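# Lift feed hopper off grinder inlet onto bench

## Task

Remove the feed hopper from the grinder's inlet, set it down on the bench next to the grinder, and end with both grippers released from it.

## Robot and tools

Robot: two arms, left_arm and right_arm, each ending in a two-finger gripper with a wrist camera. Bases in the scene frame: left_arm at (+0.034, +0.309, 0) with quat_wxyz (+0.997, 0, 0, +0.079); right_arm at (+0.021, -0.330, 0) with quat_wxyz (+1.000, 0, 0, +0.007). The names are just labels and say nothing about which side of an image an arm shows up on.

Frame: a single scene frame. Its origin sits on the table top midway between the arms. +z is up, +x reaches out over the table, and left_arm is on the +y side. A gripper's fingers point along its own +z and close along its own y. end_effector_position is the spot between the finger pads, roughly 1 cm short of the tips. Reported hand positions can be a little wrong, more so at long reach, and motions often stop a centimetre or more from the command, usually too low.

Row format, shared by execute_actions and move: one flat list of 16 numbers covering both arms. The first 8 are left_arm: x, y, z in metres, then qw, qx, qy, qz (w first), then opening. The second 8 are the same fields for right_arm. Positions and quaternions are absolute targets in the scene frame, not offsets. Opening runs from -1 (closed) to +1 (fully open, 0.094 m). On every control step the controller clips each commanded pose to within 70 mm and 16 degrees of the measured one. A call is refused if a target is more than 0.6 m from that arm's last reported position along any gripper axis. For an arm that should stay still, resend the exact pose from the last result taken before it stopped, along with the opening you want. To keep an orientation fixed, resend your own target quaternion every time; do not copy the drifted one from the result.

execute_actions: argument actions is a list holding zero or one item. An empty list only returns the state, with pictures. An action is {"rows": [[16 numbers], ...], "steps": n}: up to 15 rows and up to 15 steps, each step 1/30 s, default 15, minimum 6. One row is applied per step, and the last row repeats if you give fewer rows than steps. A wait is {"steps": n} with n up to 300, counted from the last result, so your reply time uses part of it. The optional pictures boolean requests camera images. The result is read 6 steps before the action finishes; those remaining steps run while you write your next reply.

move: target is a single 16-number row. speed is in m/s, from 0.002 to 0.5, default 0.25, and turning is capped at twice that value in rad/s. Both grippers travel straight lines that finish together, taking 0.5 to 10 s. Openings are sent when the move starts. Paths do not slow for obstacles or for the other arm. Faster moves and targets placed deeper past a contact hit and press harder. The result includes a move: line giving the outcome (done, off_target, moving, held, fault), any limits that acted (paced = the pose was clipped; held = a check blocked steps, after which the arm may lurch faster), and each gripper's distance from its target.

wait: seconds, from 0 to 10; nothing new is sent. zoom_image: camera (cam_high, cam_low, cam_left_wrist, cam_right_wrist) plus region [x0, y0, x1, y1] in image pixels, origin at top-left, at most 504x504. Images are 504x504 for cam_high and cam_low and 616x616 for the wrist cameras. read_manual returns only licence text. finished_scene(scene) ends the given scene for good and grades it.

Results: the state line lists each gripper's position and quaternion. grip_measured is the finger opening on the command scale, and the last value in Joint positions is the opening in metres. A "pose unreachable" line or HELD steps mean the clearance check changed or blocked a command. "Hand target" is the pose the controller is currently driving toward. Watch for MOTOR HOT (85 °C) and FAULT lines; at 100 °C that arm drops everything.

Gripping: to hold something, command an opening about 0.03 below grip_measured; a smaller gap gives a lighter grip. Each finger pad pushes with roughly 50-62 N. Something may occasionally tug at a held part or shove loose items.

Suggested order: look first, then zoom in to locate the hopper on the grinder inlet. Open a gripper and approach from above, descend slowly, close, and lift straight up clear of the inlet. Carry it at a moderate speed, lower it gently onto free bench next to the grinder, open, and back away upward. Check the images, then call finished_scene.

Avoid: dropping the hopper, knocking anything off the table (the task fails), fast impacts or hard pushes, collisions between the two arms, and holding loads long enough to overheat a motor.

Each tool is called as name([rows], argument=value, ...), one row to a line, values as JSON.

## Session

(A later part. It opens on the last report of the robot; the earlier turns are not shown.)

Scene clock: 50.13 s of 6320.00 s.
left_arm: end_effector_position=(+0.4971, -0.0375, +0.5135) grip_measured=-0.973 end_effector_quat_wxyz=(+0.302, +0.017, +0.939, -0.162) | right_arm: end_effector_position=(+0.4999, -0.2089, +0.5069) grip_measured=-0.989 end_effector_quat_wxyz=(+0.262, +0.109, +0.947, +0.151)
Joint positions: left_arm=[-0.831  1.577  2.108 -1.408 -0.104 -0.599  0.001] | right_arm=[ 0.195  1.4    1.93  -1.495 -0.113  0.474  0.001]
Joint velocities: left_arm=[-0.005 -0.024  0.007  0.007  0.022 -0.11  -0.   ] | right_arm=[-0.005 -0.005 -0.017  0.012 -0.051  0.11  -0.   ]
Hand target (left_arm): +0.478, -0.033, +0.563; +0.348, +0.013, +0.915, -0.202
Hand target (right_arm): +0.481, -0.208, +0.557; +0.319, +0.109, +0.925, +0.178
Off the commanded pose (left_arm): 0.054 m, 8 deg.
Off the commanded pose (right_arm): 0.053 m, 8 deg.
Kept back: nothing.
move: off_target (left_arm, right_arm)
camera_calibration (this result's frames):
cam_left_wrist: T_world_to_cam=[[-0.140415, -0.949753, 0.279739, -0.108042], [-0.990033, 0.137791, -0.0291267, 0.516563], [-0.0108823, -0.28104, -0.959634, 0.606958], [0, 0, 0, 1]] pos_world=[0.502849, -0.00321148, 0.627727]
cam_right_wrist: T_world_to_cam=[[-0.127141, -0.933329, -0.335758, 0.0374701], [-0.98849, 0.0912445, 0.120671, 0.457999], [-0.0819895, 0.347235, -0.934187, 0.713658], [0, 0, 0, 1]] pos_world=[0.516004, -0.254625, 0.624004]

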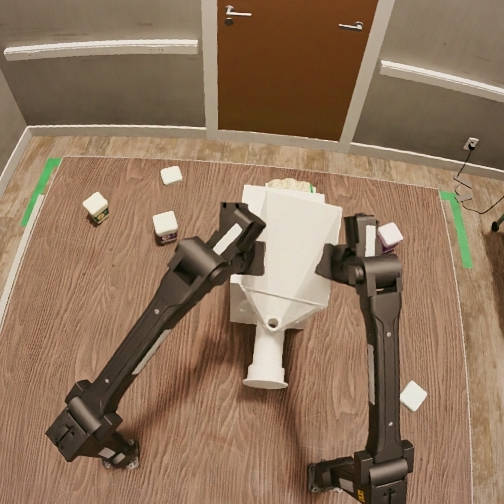

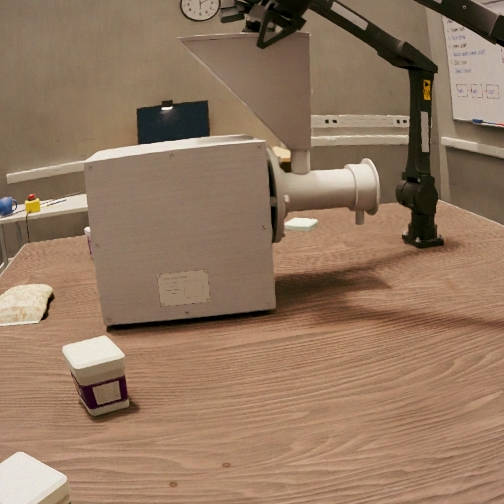

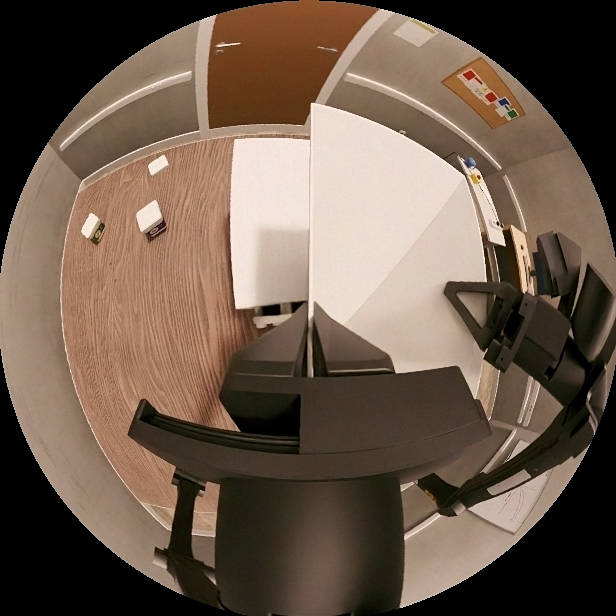

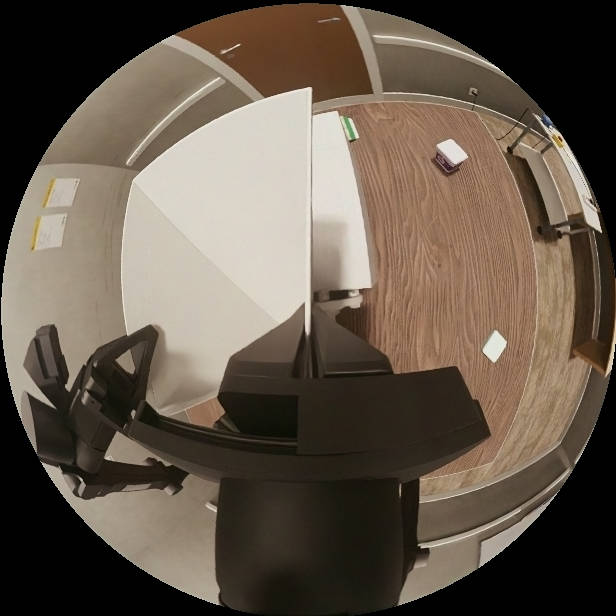

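move(target=[0.525,-0.04,0.575,0.35,0.014,0.915,-0.2,-1,0.527,-0.213,0.568,0.32,0.108,0.925,0.175,-1], speed=0.04)

Scene clock: 52.30 s of 6320.00 s.
left_arm: end_effector_position=(+0.5068, -0.0378, +0.5109) grip_measured=-0.973 end_effector_quat_wxyz=(+0.292, +0.018, +0.942, -0.163) | right_arm: end_effector_position=(+0.5114, -0.2088, +0.5028) grip_measured=-0.989 end_effector_quat_wxyz=(+0.246, +0.109, +0.952, +0.148)
Joint positions: left_arm=[-0.815  1.61   2.148 -1.432 -0.08  -0.59   0.001] | right_arm=[ 0.187  1.449  1.982 -1.533 -0.124  0.466  0.001]
Joint velocities: left_arm=[-0.015 -0.005 -0.017  0.002 -0.051  0.022  0.001] | right_arm=[-0.015 -0.005  0.002  0.012 -0.051  0.022  0.   ]
Hand target (left_arm): +0.517, -0.035, +0.572; +0.351, +0.014, +0.915, -0.201
Hand target (right_arm): +0.517, -0.215, +0.566; +0.320, +0.108, +0.925, +0.175
Off the commanded pose (left_arm): 0.067 m, 9 deg.
Off the commanded pose (right_arm): 0.067 m, 10 deg.
Kept back: nothing.
move: off_target (left_arm, right_arm)
camera_calibration (this result's frames):
cam_left_wrist: T_world_to_cam=[[-0.139576, -0.949102, 0.282355, -0.107996], [-0.989687, 0.142989, -0.00858967, 0.515649], [-0.0322213, -0.280642, -0.959272, 0.61513], [0, 0, 0, 1]] pos_world=[0.515078, -0.00360034, 0.624999]
cam_right_wrist: T_world_to_cam=[[-0.134694, -0.934722, -0.328865, 0.0377616], [-0.984181, 0.0876502, 0.153968, 0.45018], [-0.115092, 0.344401, -0.931741, 0.725821], [0, 0, 0, 1]] pos_world=[0.531681, -0.254135, 0.619382]

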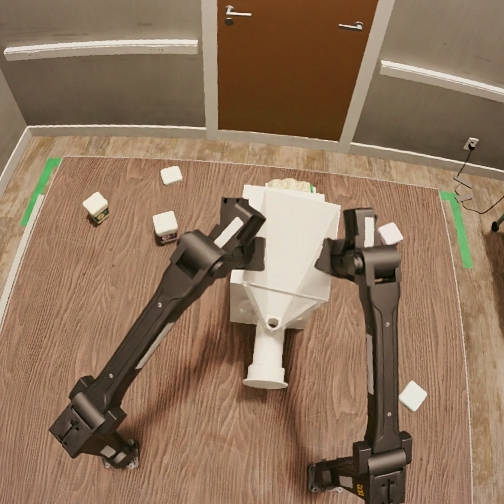

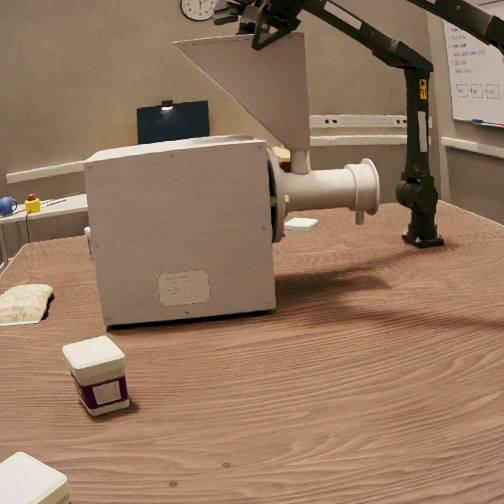

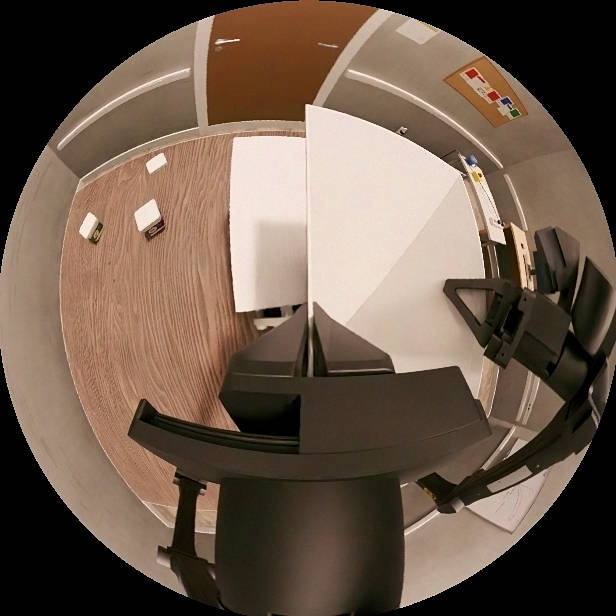

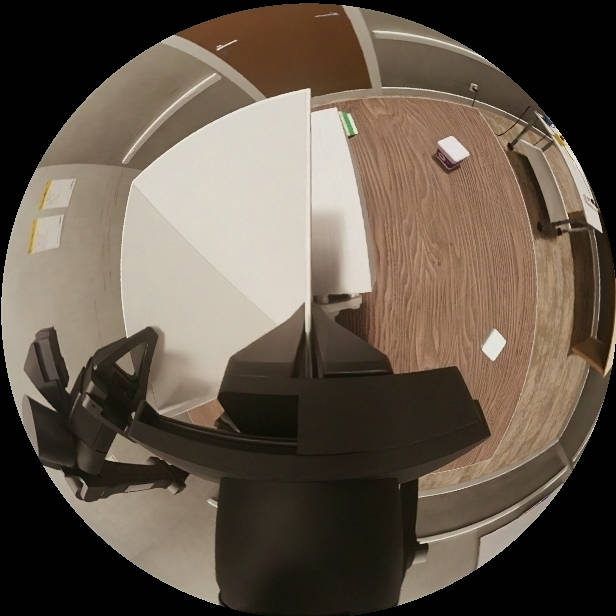

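move(target=[0.485,-0.015,0.57,0.34,-0.045,0.92,-0.18,-1,0.53,-0.185,0.565,0.30,0.045,0.935,0.19,-1], speed=0.04)

Scene clock: 55.13 s of 6320.00 s.
left_arm: end_effector_position=(+0.5038, -0.0279, +0.5099) grip_measured=-0.973 end_effector_quat_wxyz=(+0.292, -0.036, +0.944, -0.146) | right_arm: end_effector_position=(+0.5210, -0.1985, +0.5027) grip_measured=-0.988 end_effector_quat_wxyz=(+0.233, +0.066, +0.958, +0.157)
Joint positions: left_arm=[-0.824  1.605  2.147 -1.462 -0.148 -0.693  0.001] | right_arm=[ 0.187  1.501  2.046 -1.571 -0.172  0.386  0.001]
Joint velocities: left_arm=[-0.024 -0.005 -0.017  0.007 -0.066  0.007  0.001] | right_arm=[-0.005  0.005 -0.012 -0.012  0.007  0.022 -0.   ]
Hand target (left_arm): +0.483, -0.013, +0.568; +0.340, -0.046, +0.922, -0.182
Hand target (right_arm): +0.521, -0.188, +0.563; +0.299, +0.044, +0.934, +0.191
Off the commanded pose (left_arm): 0.064 m, 7 deg.
Off the commanded pose (right_arm): 0.064 m, 9 deg.
Kept back: nothing.
move: off_target (left_arm, right_arm)
camera_calibration (this result's frames):
cam_left_wrist: T_world_to_cam=[[-0.0270982, -0.958726, 0.283036, -0.155984], [-0.999486, 0.0308411, 0.00877606, 0.504199], [-0.017143, -0.282652, -0.959069, 0.609041], [0, 0, 0, 1]] pos_world=[0.510154, 0.00705132, 0.623837]
cam_right_wrist: T_world_to_cam=[[-0.0521211, -0.944705, -0.323753, 0.00107335], [-0.985853, -0.0030403, 0.167584, 0.43478], [-0.159302, 0.327908, -0.931182, 0.742747], [0, 0, 0, 1]] pos_world=[0.547006, -0.241217, 0.619118]

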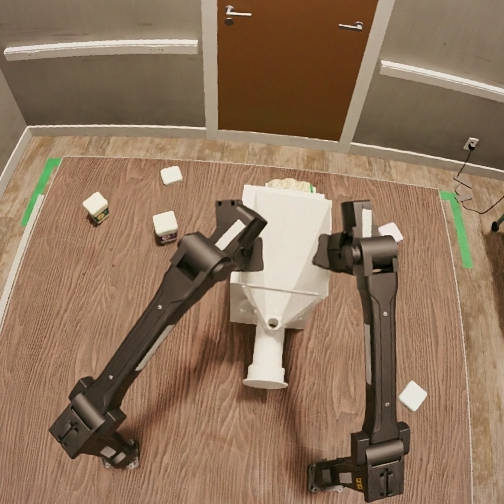

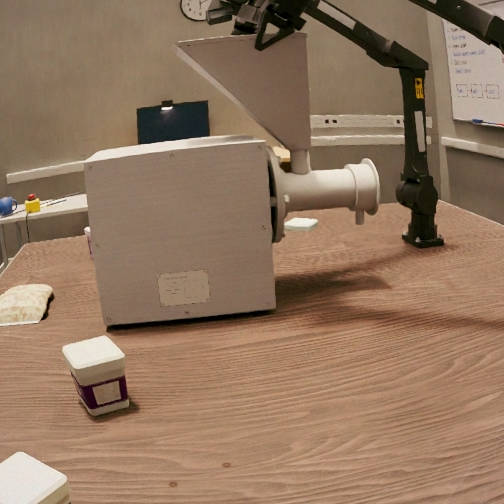

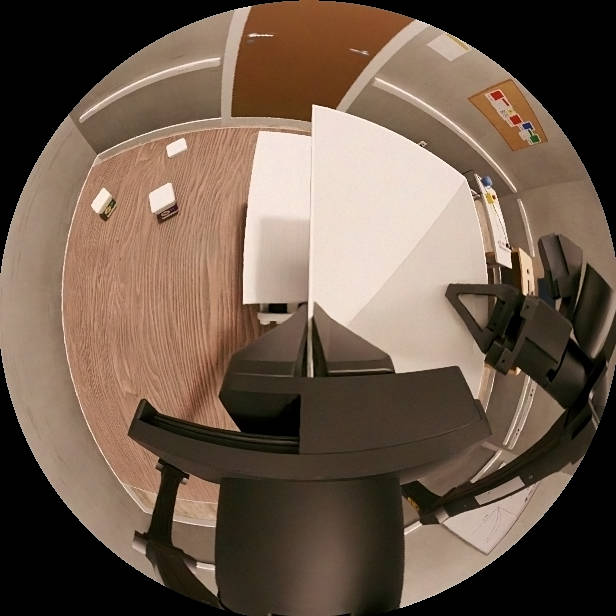

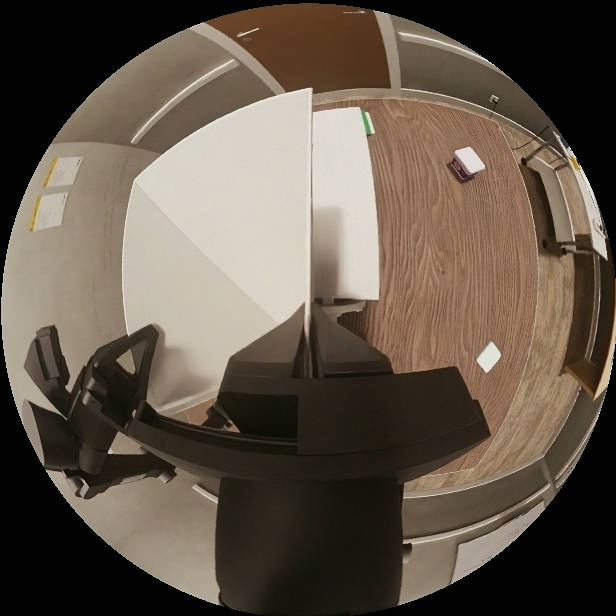

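move(target=[0.504,-0.028,0.515,0.292,-0.036,0.944,-0.146,-1,0.521,-0.198,0.505,0.233,0.066,0.958,0.157,0], speed=0.1)

move(target=[0.504,-0.028,0.515,0.292,-0.036,0.944,-0.146,-1,0.48,-0.235,0.59,0.28,0.066,0.945,0.157,0], speed=0.15)

move(target=[0.504,-0.028,0.515,0.292,-0.036,0.944,-0.146,-1,0.40,-0.33,0.45,0.4,0,0.916,0,1])

move(target=[0.504,-0.028,0.515,0.292,-0.036,0.944,-0.146,-1,0.30,-0.2,0.33,0.55,0,0.835,0,1])

move(target=[0.504,-0.028,0.515,0.292,-0.036,0.944,-0.146,-1,0.32,-0.09,0.33,0.55,0,0.835,0,1], speed=0.15)

Scene clock: 57.07 s of 6320.00 s.
left_arm: end_effector_position=(+0.5031, -0.0283, +0.5084) grip_measured=-0.973 end_effector_quat_wxyz=(+0.290, -0.035, +0.945, -0.147) | right_arm: end_effector_position=(+0.5210, -0.1988, +0.5016) grip_measured=-0.001 end_effector_quat_wxyz=(+0.231, +0.066, +0.958, +0.156)
Joint positions: left_arm=[-0.824  1.605  2.145 -1.464 -0.143 -0.693  0.001] | right_arm=[ 0.187  1.501  2.044 -1.572 -0.17   0.386  0.047]
Joint velocities: left_arm=[ 0.005  0.005 -0.017  0.012  0.095 -0.037 -0.001] | right_arm=[-0.005 -0.005 -0.012 -0.002 -0.007 -0.022 -0.   ]
Hand target (left_arm): +0.504, -0.028, +0.515; +0.292, -0.036, +0.944, -0.146
Hand target (right_arm): +0.521, -0.198, +0.505; +0.233, +0.066, +0.957, +0.157
Off the commanded pose (left_arm): 0.007 m, 0 deg.
Off the commanded pose (right_arm): 0.003 m, 0 deg.
Kept back: nothing.
move: done
camera_calibration (this result's frames):
cam_left_wrist: T_world_to_cam=[[-0.0280129, -0.958646, 0.283218, -0.15558], [-0.999343, 0.0333783, 0.0141358, 0.50082], [-0.0230046, -0.282635, -0.958951, 0.610422], [0, 0, 0, 1]] pos_world=[0.510175, 0.00666373, 0.622348]
cam_right_wrist: T_world_to_cam=[[-0.053747, -0.945273, -0.321822, 0.000237314], [-0.985394, -0.00194403, 0.170279, 0.433547], [-0.161586, 0.326274, -0.931362, 0.742798], [0, 0, 0, 1]] pos_world=[0.547253, -0.241288, 0.618066]

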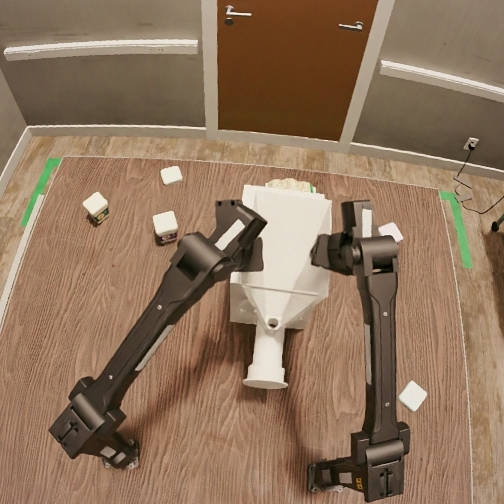

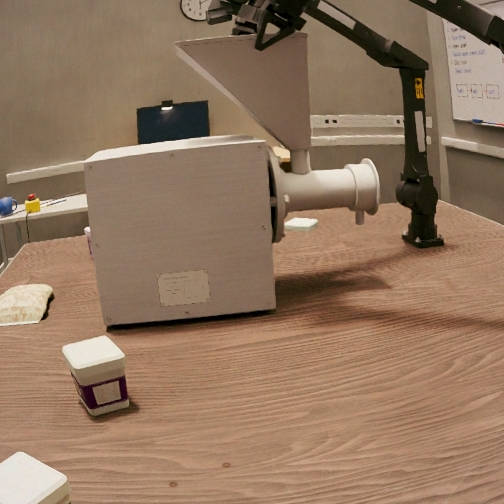

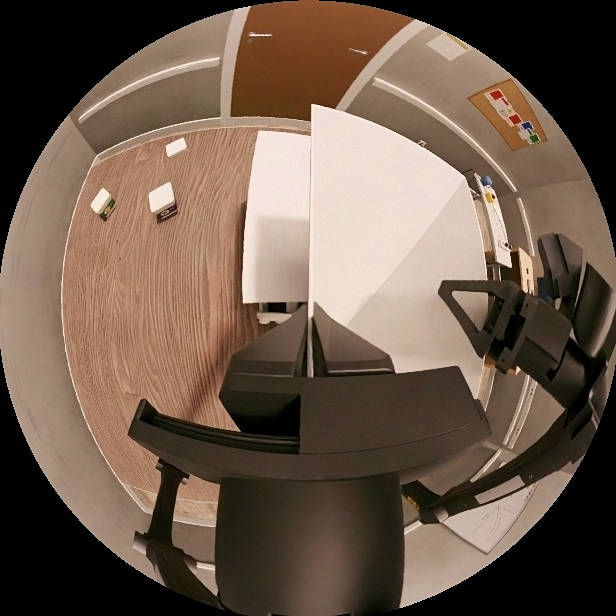

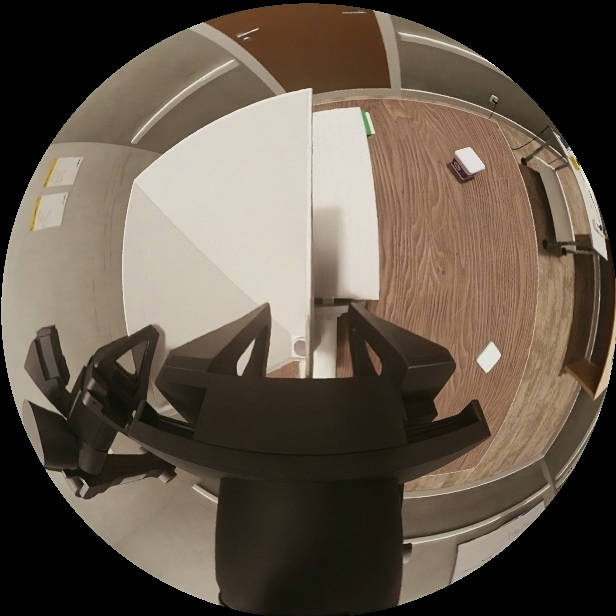

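Scene clock: 58.20 s of 6320.00 s.
left_arm: end_effector_position=(+0.5031, -0.0283, +0.5084) grip_measured=-0.973 end_effector_quat_wxyz=(+0.289, -0.035, +0.945, -0.147) | right_arm: end_effector_position=(+0.4767, -0.2316, +0.5749) grip_measured=-0.001 end_effector_quat_wxyz=(+0.277, +0.073, +0.945, +0.159)
Joint positions: left_arm=[-0.824  1.605  2.145 -1.464 -0.143 -0.693  0.001] | right_arm=[ 0.135  1.439  2.177 -1.68  -0.177  0.36   0.047]
Joint velocities: left_arm=[-0.005 -0.005 -0.007  0.002  0.066  0.037  0.001] | right_arm=[-0.005  0.005  0.002 -0.007 -0.081  0.022  0.   ]
Hand target (left_arm): +0.504, -0.028, +0.515; +0.292, -0.036, +0.944, -0.146
Hand target (right_arm): +0.476, -0.235, +0.588; +0.291, +0.067, +0.941, +0.160
Off the commanded pose (left_arm): 0.007 m, 0 deg.
Off the commanded pose (right_arm): 0.016 m, 1 deg.
joint sent to its limit (right arm) — the command would take joint 4 (wrist pitch) past its lower limit, so that joint was sent only as far as its limit.
Kept back: nothing.
move: off_target (right_arm)
camera_calibration (this result's frames):
cam_left_wrist: T_world_to_cam=[[-0.0281802, -0.958572, 0.283452, -0.155665], [-0.999332, 0.0336116, 0.0143156, 0.500697], [-0.0232499, -0.28286, -0.958879, 0.610479], [0, 0, 0, 1]] pos_world=[0.510169, 0.00663483, 0.622331]
cam_right_wrist: T_world_to_cam=[[-0.0495253, -0.941448, -0.333501, -0.00391912], [-0.996536, 0.0242423, 0.0795526, 0.440892], [-0.0668099, 0.336285, -0.939387, 0.776345], [0, 0, 0, 1]] pos_world=[0.491038, -0.275451, 0.692908]

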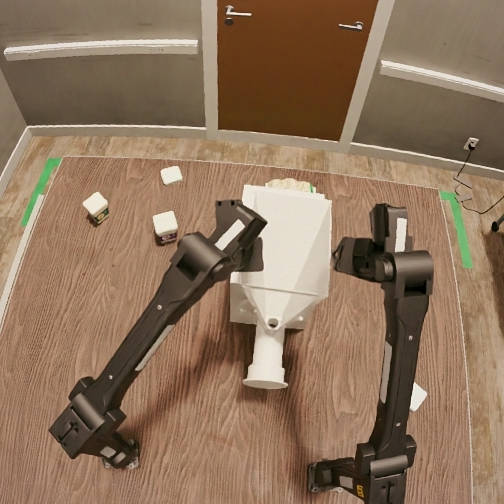

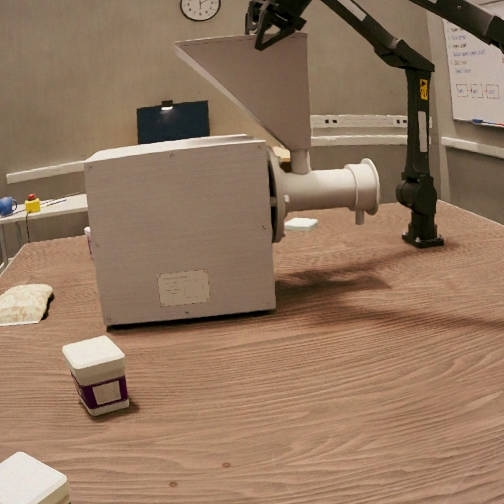

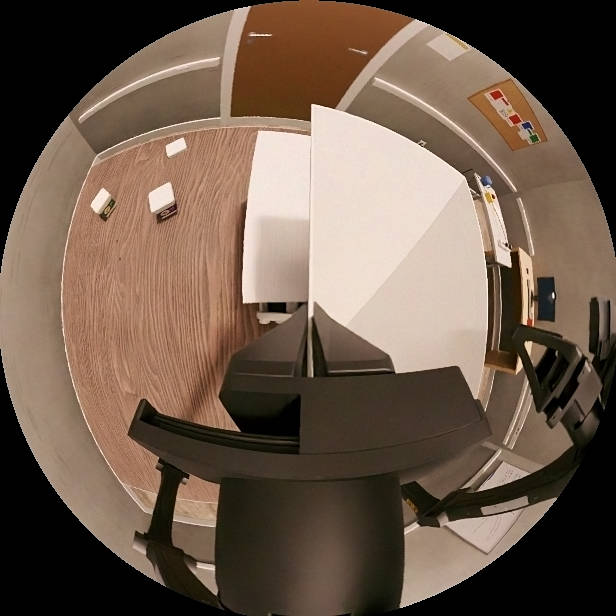

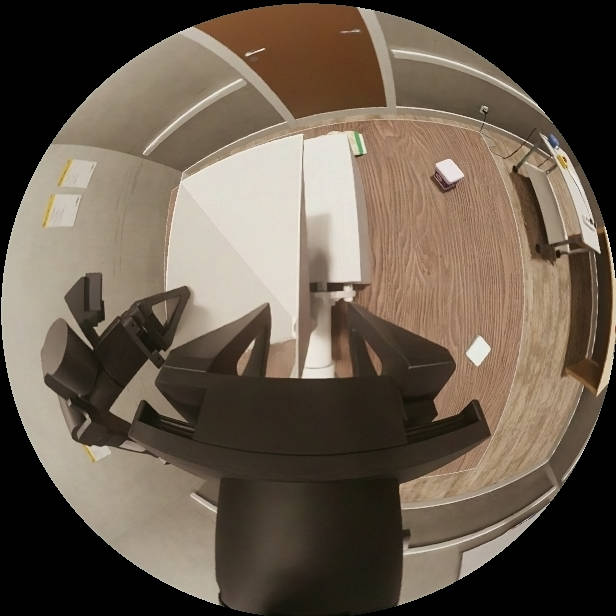

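Scene clock: 59.50 s of 6320.00 s.
left_arm: end_effector_position=(+0.4986, -0.0362, +0.5098) grip_measured=-0.973 end_effector_quat_wxyz=(+0.294, -0.012, +0.945, -0.145) | right_arm: end_effector_position=(+0.4226, -0.2570, +0.5307) grip_measured=+1.000 end_effector_quat_wxyz=(+0.461, +0.007, +0.881, +0.109)
Joint positions: left_arm=[-0.84   1.604  2.145 -1.457 -0.145 -0.658  0.001] | right_arm=[ 0.144  0.982  1.483 -1.086 -0.055  0.202  0.094]
Joint velocities: left_arm=[ 0.005  0.005 -0.002 -0.007 -0.139  0.007 -0.001] | right_arm=[-0.005 -0.015  0.007  0.002  0.022 -0.007  0.   ]
Hand target (left_arm): +0.504, -0.028, +0.515; +0.293, -0.036, +0.944, -0.146
Hand target (right_arm): +0.405, -0.307, +0.474; +0.397, -0.001, +0.918, +0.011
Off the commanded pose (left_arm): 0.011 m, 3 deg.
Off the commanded pose (right_arm): 0.111 m, 15 deg; position clipped at the last step of the last action.
Kept back: nothing.
move: off_target (left_arm, right_arm); limits=paced
camera_calibration (this result's frames):
cam_left_wrist: T_world_to_cam=[[-0.0726917, -0.96082, 0.267471, -0.133495], [-0.997159, 0.0753268, -0.000410013, 0.504456], [-0.0197538, -0.26674, -0.963566, 0.610703], [0, 0, 0, 1]] pos_world=[0.505382, -0.00336503, 0.624365]
cam_right_wrist: T_world_to_cam=[[0.0861281, -0.977833, -0.190851, -0.187667], [-0.948618, -0.0219448, -0.315662, 0.568739], [0.304477, 0.208232, -0.92948, 0.544697], [0, 0, 0, 1]] pos_world=[0.389831, -0.284449, 0.649998]

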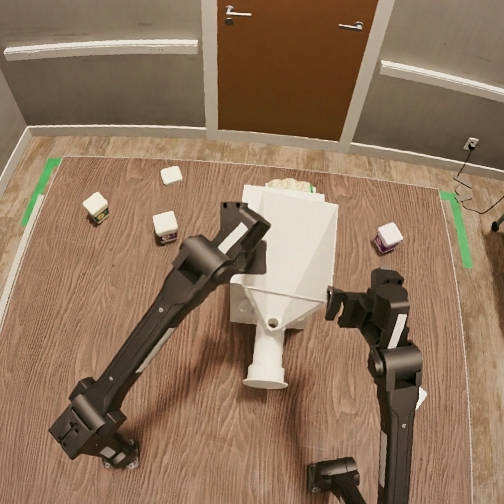

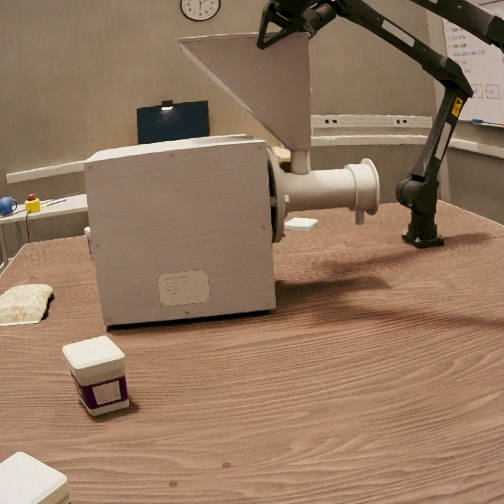

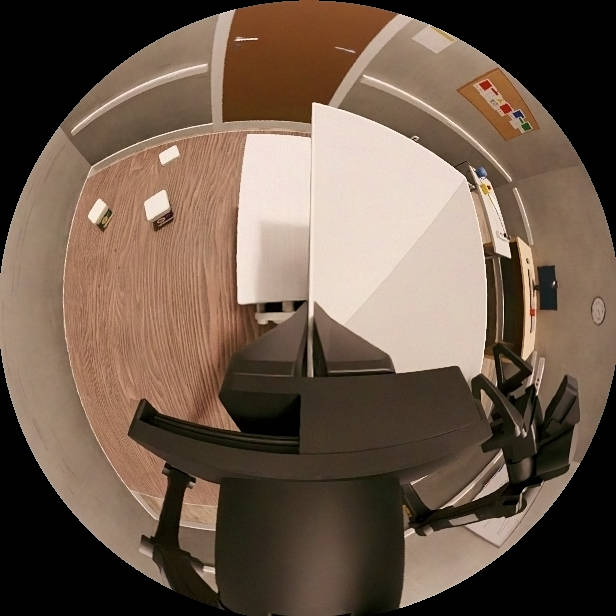

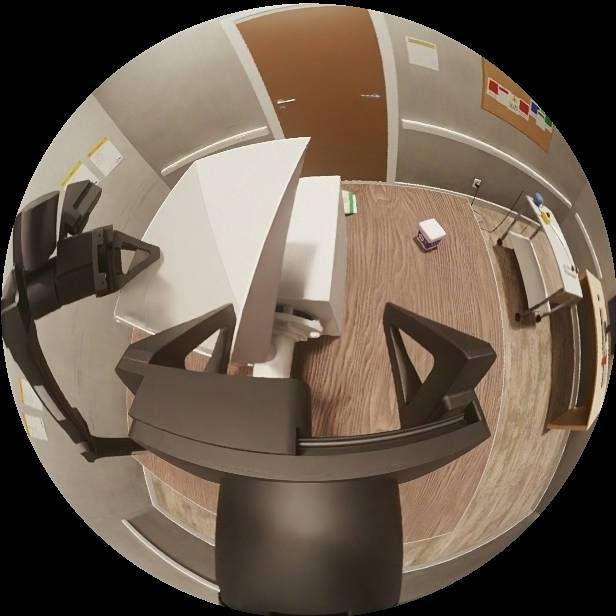

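Scene clock: 61.03 s of 6320.00 s.
left_arm: end_effector_position=(+0.5010, -0.0315, +0.5092) grip_measured=-0.973 end_effector_quat_wxyz=(+0.292, -0.026, +0.945, -0.145) | right_arm: end_effector_position=(+0.3037, -0.2016, +0.3235) grip_measured=+1.000 end_effector_quat_wxyz=(+0.542, -0.005, +0.840, +0.001)
Joint positions: left_arm=[-0.832  1.604  2.145 -1.462 -0.147 -0.68   0.001] | right_arm=[ 0.779  0.56   0.678 -0.686  0.7    0.387  0.094]
Joint velocities: left_arm=[-0.005 -0.005  0.002 -0.007  0.051 -0.051  0.   ] | right_arm=[ 0.005 -0.015  0.022  0.002  0.066  0.022  0.   ]
Hand target (left_arm): +0.504, -0.028, +0.515; +0.292, -0.036, +0.944, -0.146
Hand target (right_arm): +0.305, -0.199, +0.329; +0.548, +0.006, +0.836, +0.011
Off the commanded pose (left_arm): 0.007 m, 1 deg.
Off the commanded pose (right_arm): 0.008 m, 1 deg.
Kept back: nothing.
move: done; limits=paced
camera_calibration (this result's frames):
cam_left_wrist: T_world_to_cam=[[-0.0451473, -0.960229, 0.275538, -0.146491], [-0.998769, 0.0490614, 0.00732585, 0.502503], [-0.0205528, -0.274869, -0.961262, 0.610368], [0, 0, 0, 1]] pos_world=[0.507815, 0.00245212, 0.623406]
cam_right_wrist: T_world_to_cam=[[0.00585746, -0.999939, 0.0093894, -0.207654], [-0.876988, -0.00964832, -0.480416, 0.425786], [0.480477, -0.00542038, -0.876991, 0.263231], [0, 0, 0, 1]] pos_world=[0.248149, -0.202106, 0.437355]

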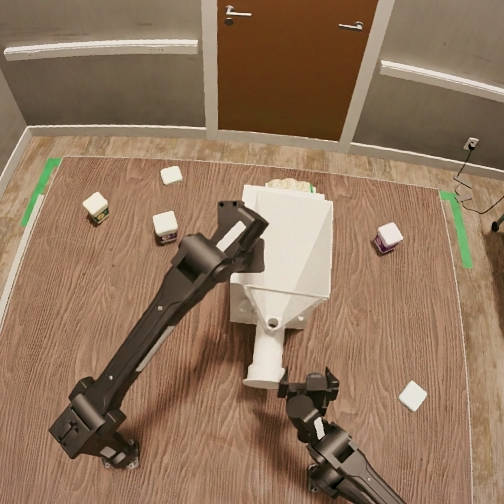

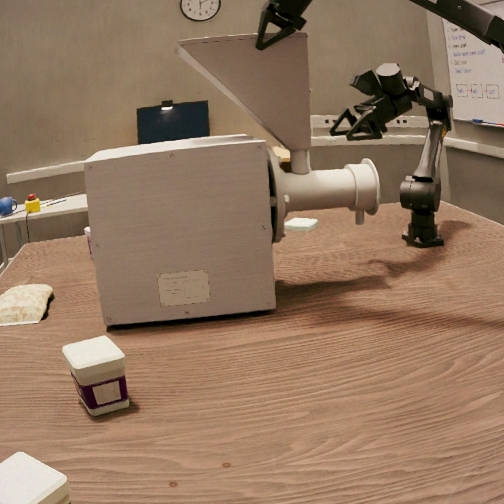

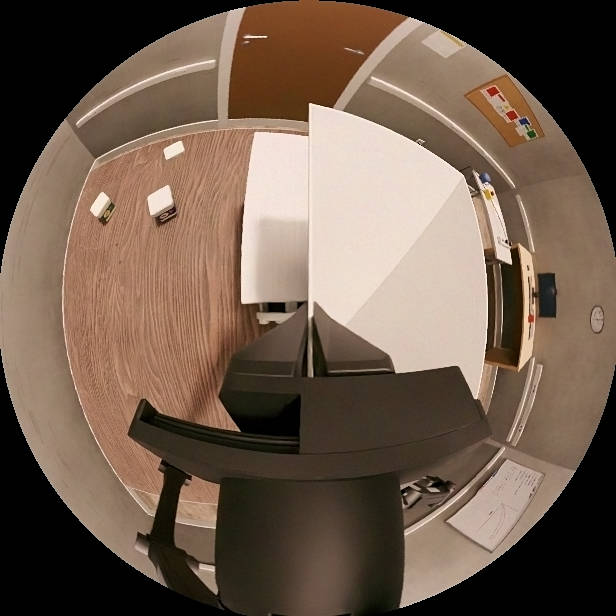

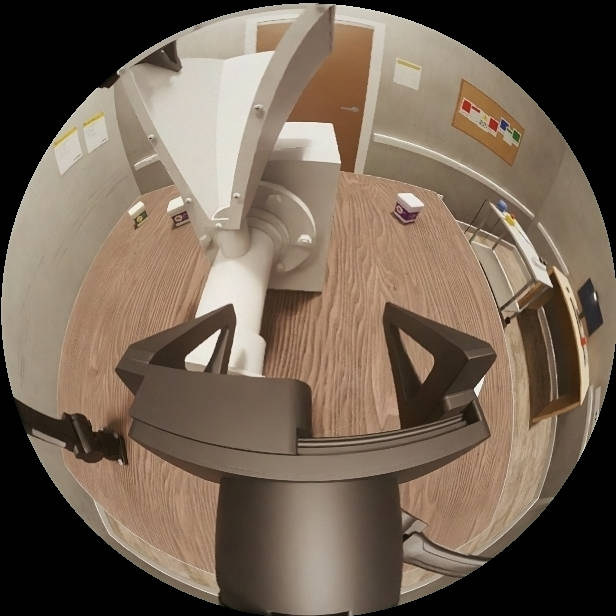

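Scene clock: 62.20 s of 6320.00 s.
left_arm: end_effector_position=(+0.5011, -0.0313, +0.5092) grip_measured=-0.973 end_effector_quat_wxyz=(+0.292, -0.027, +0.945, -0.145) | right_arm: end_effector_position=(+0.3157, -0.1011, +0.2971) grip_measured=+1.000 end_effector_quat_wxyz=(+0.531, -0.023, +0.847, -0.028)
Joint positions: left_arm=[-0.831  1.604  2.145 -1.462 -0.147 -0.68   0.001] | right_arm=[ 1.018  0.9    0.781 -0.66   0.902  0.579  0.094]
Joint velocities: left_arm=[-0.005 -0.015 -0.017  0.002 -0.037 -0.037 -0.001] | right_arm=[-0.005  0.015  0.017 -0.002  0.022  0.022  0.   ]
Hand target (left_arm): +0.504, -0.028, +0.515; +0.292, -0.036, +0.944, -0.146
Hand target (right_arm): +0.320, -0.091, +0.330; +0.548, +0.001, +0.837, +0.003
Off the commanded pose (left_arm): 0.007 m, 1 deg.
Off the commanded pose (right_arm): 0.035 m, 5 deg.
Kept back: nothing.
move: off_target (right_arm)
camera_calibration (this result's frames):
cam_left_wrist: T_world_to_cam=[[-0.044781, -0.960246, 0.275538, -0.146499], [-0.998788, 0.0486804, 0.00732585, 0.502621], [-0.020448, -0.274876, -0.961262, 0.610367], [0, 0, 0, 1]] pos_world=[0.507932, 0.00263281, 0.623406]
cam_right_wrist: T_world_to_cam=[[0.00488587, -0.996922, 0.0782504, -0.126893], [-0.88953, -0.0400825, -0.455116, 0.418008], [0.456851, -0.0673824, -0.886987, 0.239048], [0, 0, 0, 1]] pos_world=[0.263241, -0.0936397, 0.412204]

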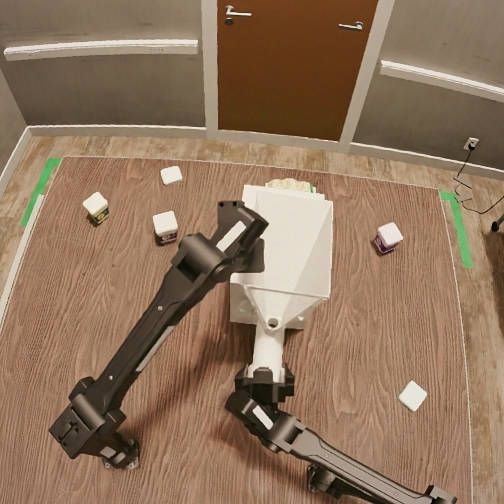

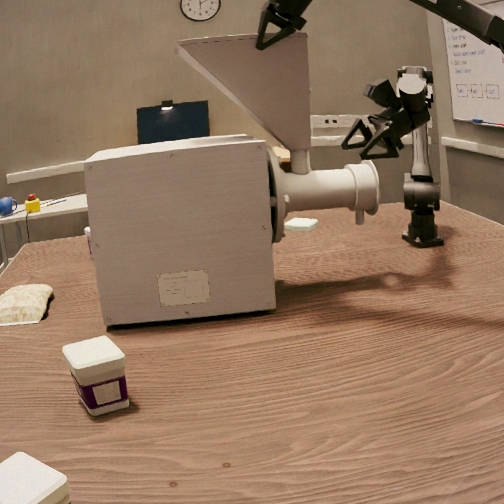

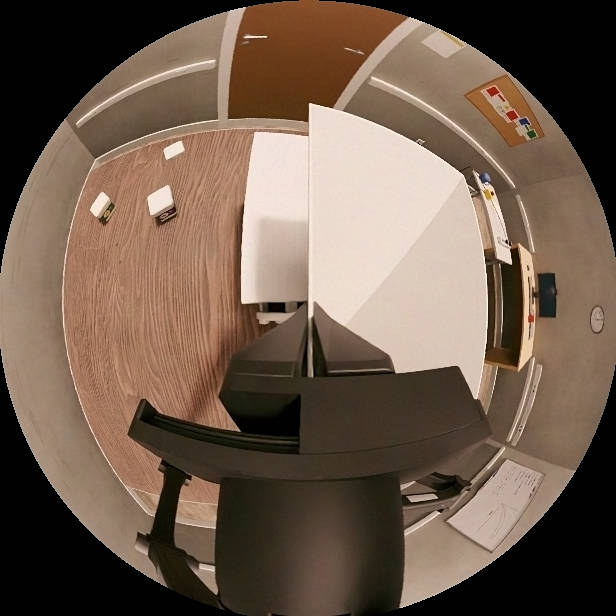

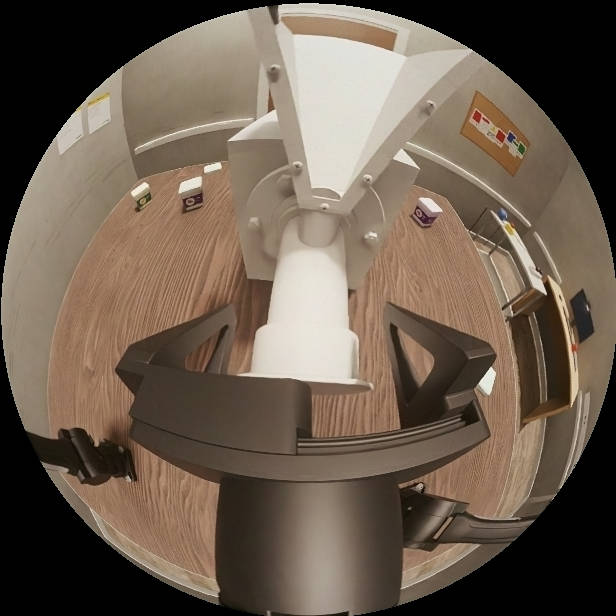

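move(target=[0.504,-0.028,0.515,0.292,-0.036,0.944,-0.146,-1,0.33,-0.10,0.34,0.65,0,0.76,0,1], speed=0.1)

move(target=[0.504,-0.028,0.515,0.292,-0.036,0.944,-0.146,-1,0.41,-0.10,0.335,0.65,0,0.76,0,1], speed=0.07)

zoom_image(camera="cam_low", region=[240, 80, 400, 200])

Scene clock: 65.63 s of 6320.00 s.
left_arm: end_effector_position=(+0.5011, -0.0313, +0.5092) grip_measured=-0.973 end_effector_quat_wxyz=(+0.292, -0.027, +0.945, -0.145) | right_arm: end_effector_position=(+0.3285, -0.0996, +0.3359) grip_measured=+1.000 end_effector_quat_wxyz=(+0.644, +0.000, +0.765, +0.003)
Joint positions: left_arm=[-0.831  1.604  2.145 -1.462 -0.147 -0.68   0.001] | right_arm=[ 1.018  0.848  0.662 -0.139  1.004  0.282  0.094]
Joint velocities: left_arm=[-0.005 -0.015 -0.017  0.007  0.081  0.051 -0.001] | right_arm=[-0.005 -0.005 -0.012  0.007 -0.051  0.037  0.   ]
Hand target (left_arm): +0.504, -0.028, +0.515; +0.292, -0.036, +0.944, -0.146
Hand target (right_arm): +0.329, -0.102, +0.340; +0.648, +0.001, +0.761, +0.002
Off the commanded pose (left_arm): 0.007 m, 1 deg.
Off the commanded pose (right_arm): 0.004 m, 1 deg.
Kept back: nothing.
move: done
camera_calibration (this result's frames):
cam_left_wrist: T_world_to_cam=[[-0.044781, -0.960246, 0.275538, -0.146499], [-0.998788, 0.0486804, 0.00732585, 0.502621], [-0.020448, -0.274876, -0.961262, 0.610367], [0, 0, 0, 1]] pos_world=[0.507932, 0.00263281, 0.623406]
cam_right_wrist: T_world_to_cam=[[-0.00195343, -0.999998, -0.0000687115, -0.100187], [-0.729245, 0.00147155, -0.684251, 0.475486], [0.68425, -0.00128653, -0.729246, 0.146603], [0, 0, 0, 1]] pos_world=[0.246237, -0.100697, 0.432255]

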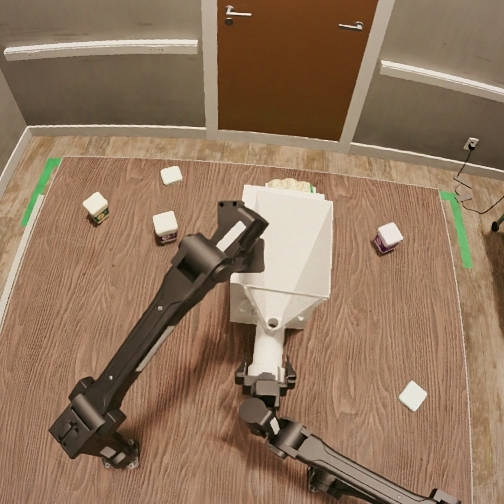

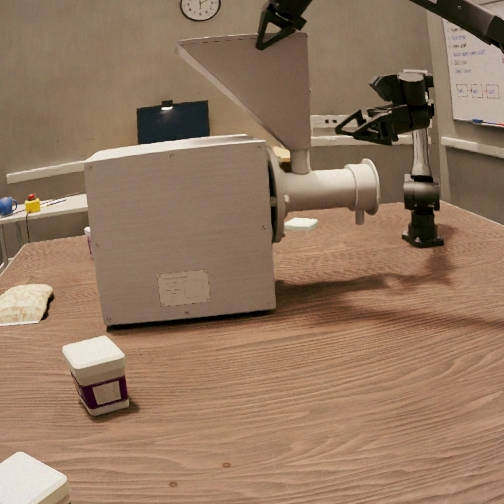

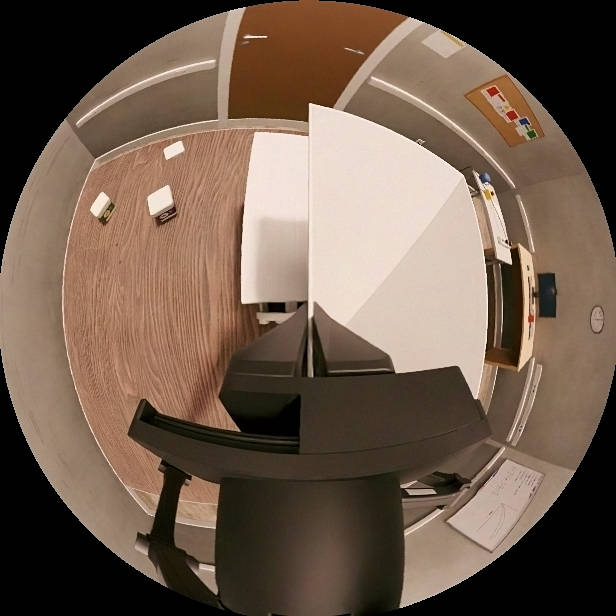

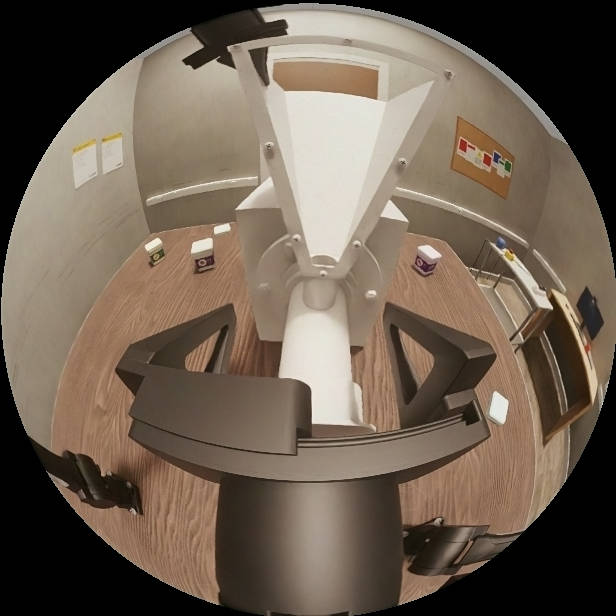

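Scene clock: 67.10 s of 6320.00 s.
left_arm: end_effector_position=(+0.5011, -0.0313, +0.5092) grip_measured=-0.973 end_effector_quat_wxyz=(+0.292, -0.027, +0.945, -0.145) | right_arm: end_effector_position=(+0.3989, -0.1070, +0.3048) grip_measured=+1.000 end_effector_quat_wxyz=(+0.635, -0.012, +0.773, -0.014)
Joint positions: left_arm=[-0.831  1.604  2.145 -1.462 -0.147 -0.68   0.001] | right_arm=[0.807 1.002 0.662 0.055 0.807 0.17  0.094]
Joint velocities: left_arm=[-0.015 -0.005 -0.017  0.002 -0.125 -0.051  0.   ] | right_arm=[ 0.005 -0.015 -0.032 -0.012 -0.022 -0.051  0.   ]
Hand target (left_arm): +0.504, -0.028, +0.515; +0.292, -0.036, +0.944, -0.146
Hand target (right_arm): +0.408, -0.101, +0.336; +0.652, -0.001, +0.758, -0.002
Off the commanded pose (left_arm): 0.007 m, 1 deg.
Off the commanded pose (right_arm): 0.033 m, 3 deg.
Kept back: nothing.
move: off_target (right_arm)
camera_calibration (this result's frames):
cam_left_wrist: T_world_to_cam=[[-0.044781, -0.960246, 0.275538, -0.146499], [-0.998788, 0.0486804, 0.00732585, 0.502621], [-0.020448, -0.274876, -0.961262, 0.610367], [0, 0, 0, 1]] pos_world=[0.507932, 0.00263281, 0.623406]
cam_right_wrist: T_world_to_cam=[[-0.0034457, -0.999116, 0.041897, -0.119561], [-0.744881, -0.0253891, -0.666714, 0.503627], [0.667188, -0.0335056, -0.744135, 0.0836817], [0, 0, 0, 1]] pos_world=[0.318899, -0.103864, 0.403055]

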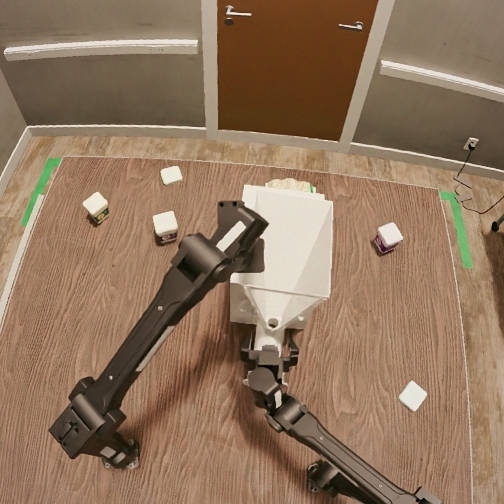

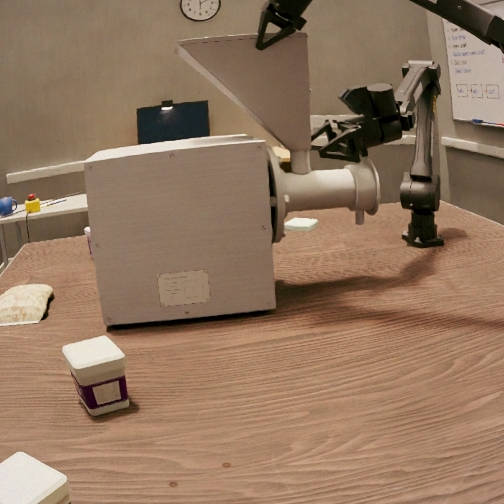

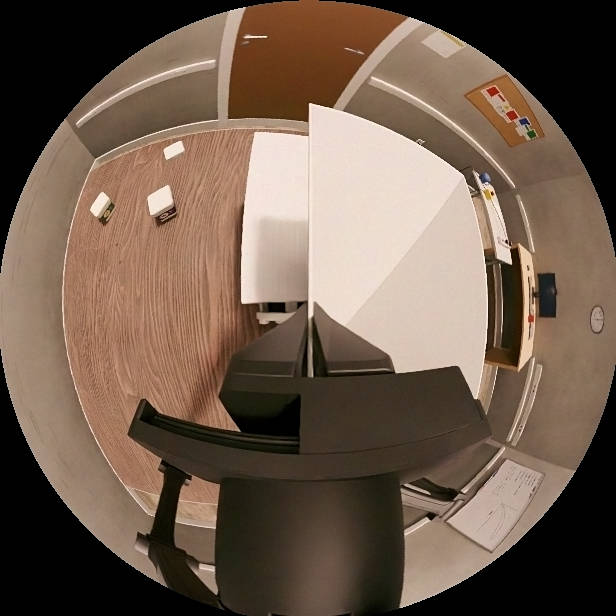

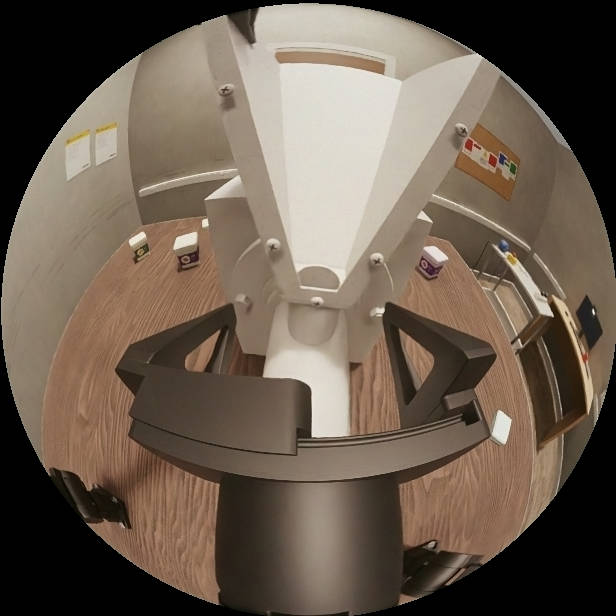

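Region (240, 80, 400, 200) of cam_low's 504x504 image, scaled by 3.150, with more detail than that image has; it fills the top 378 rows of this view, and the rest is white.

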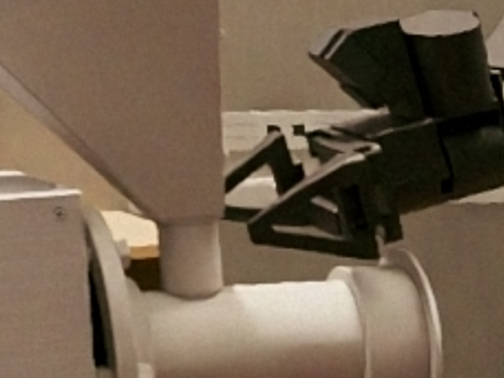

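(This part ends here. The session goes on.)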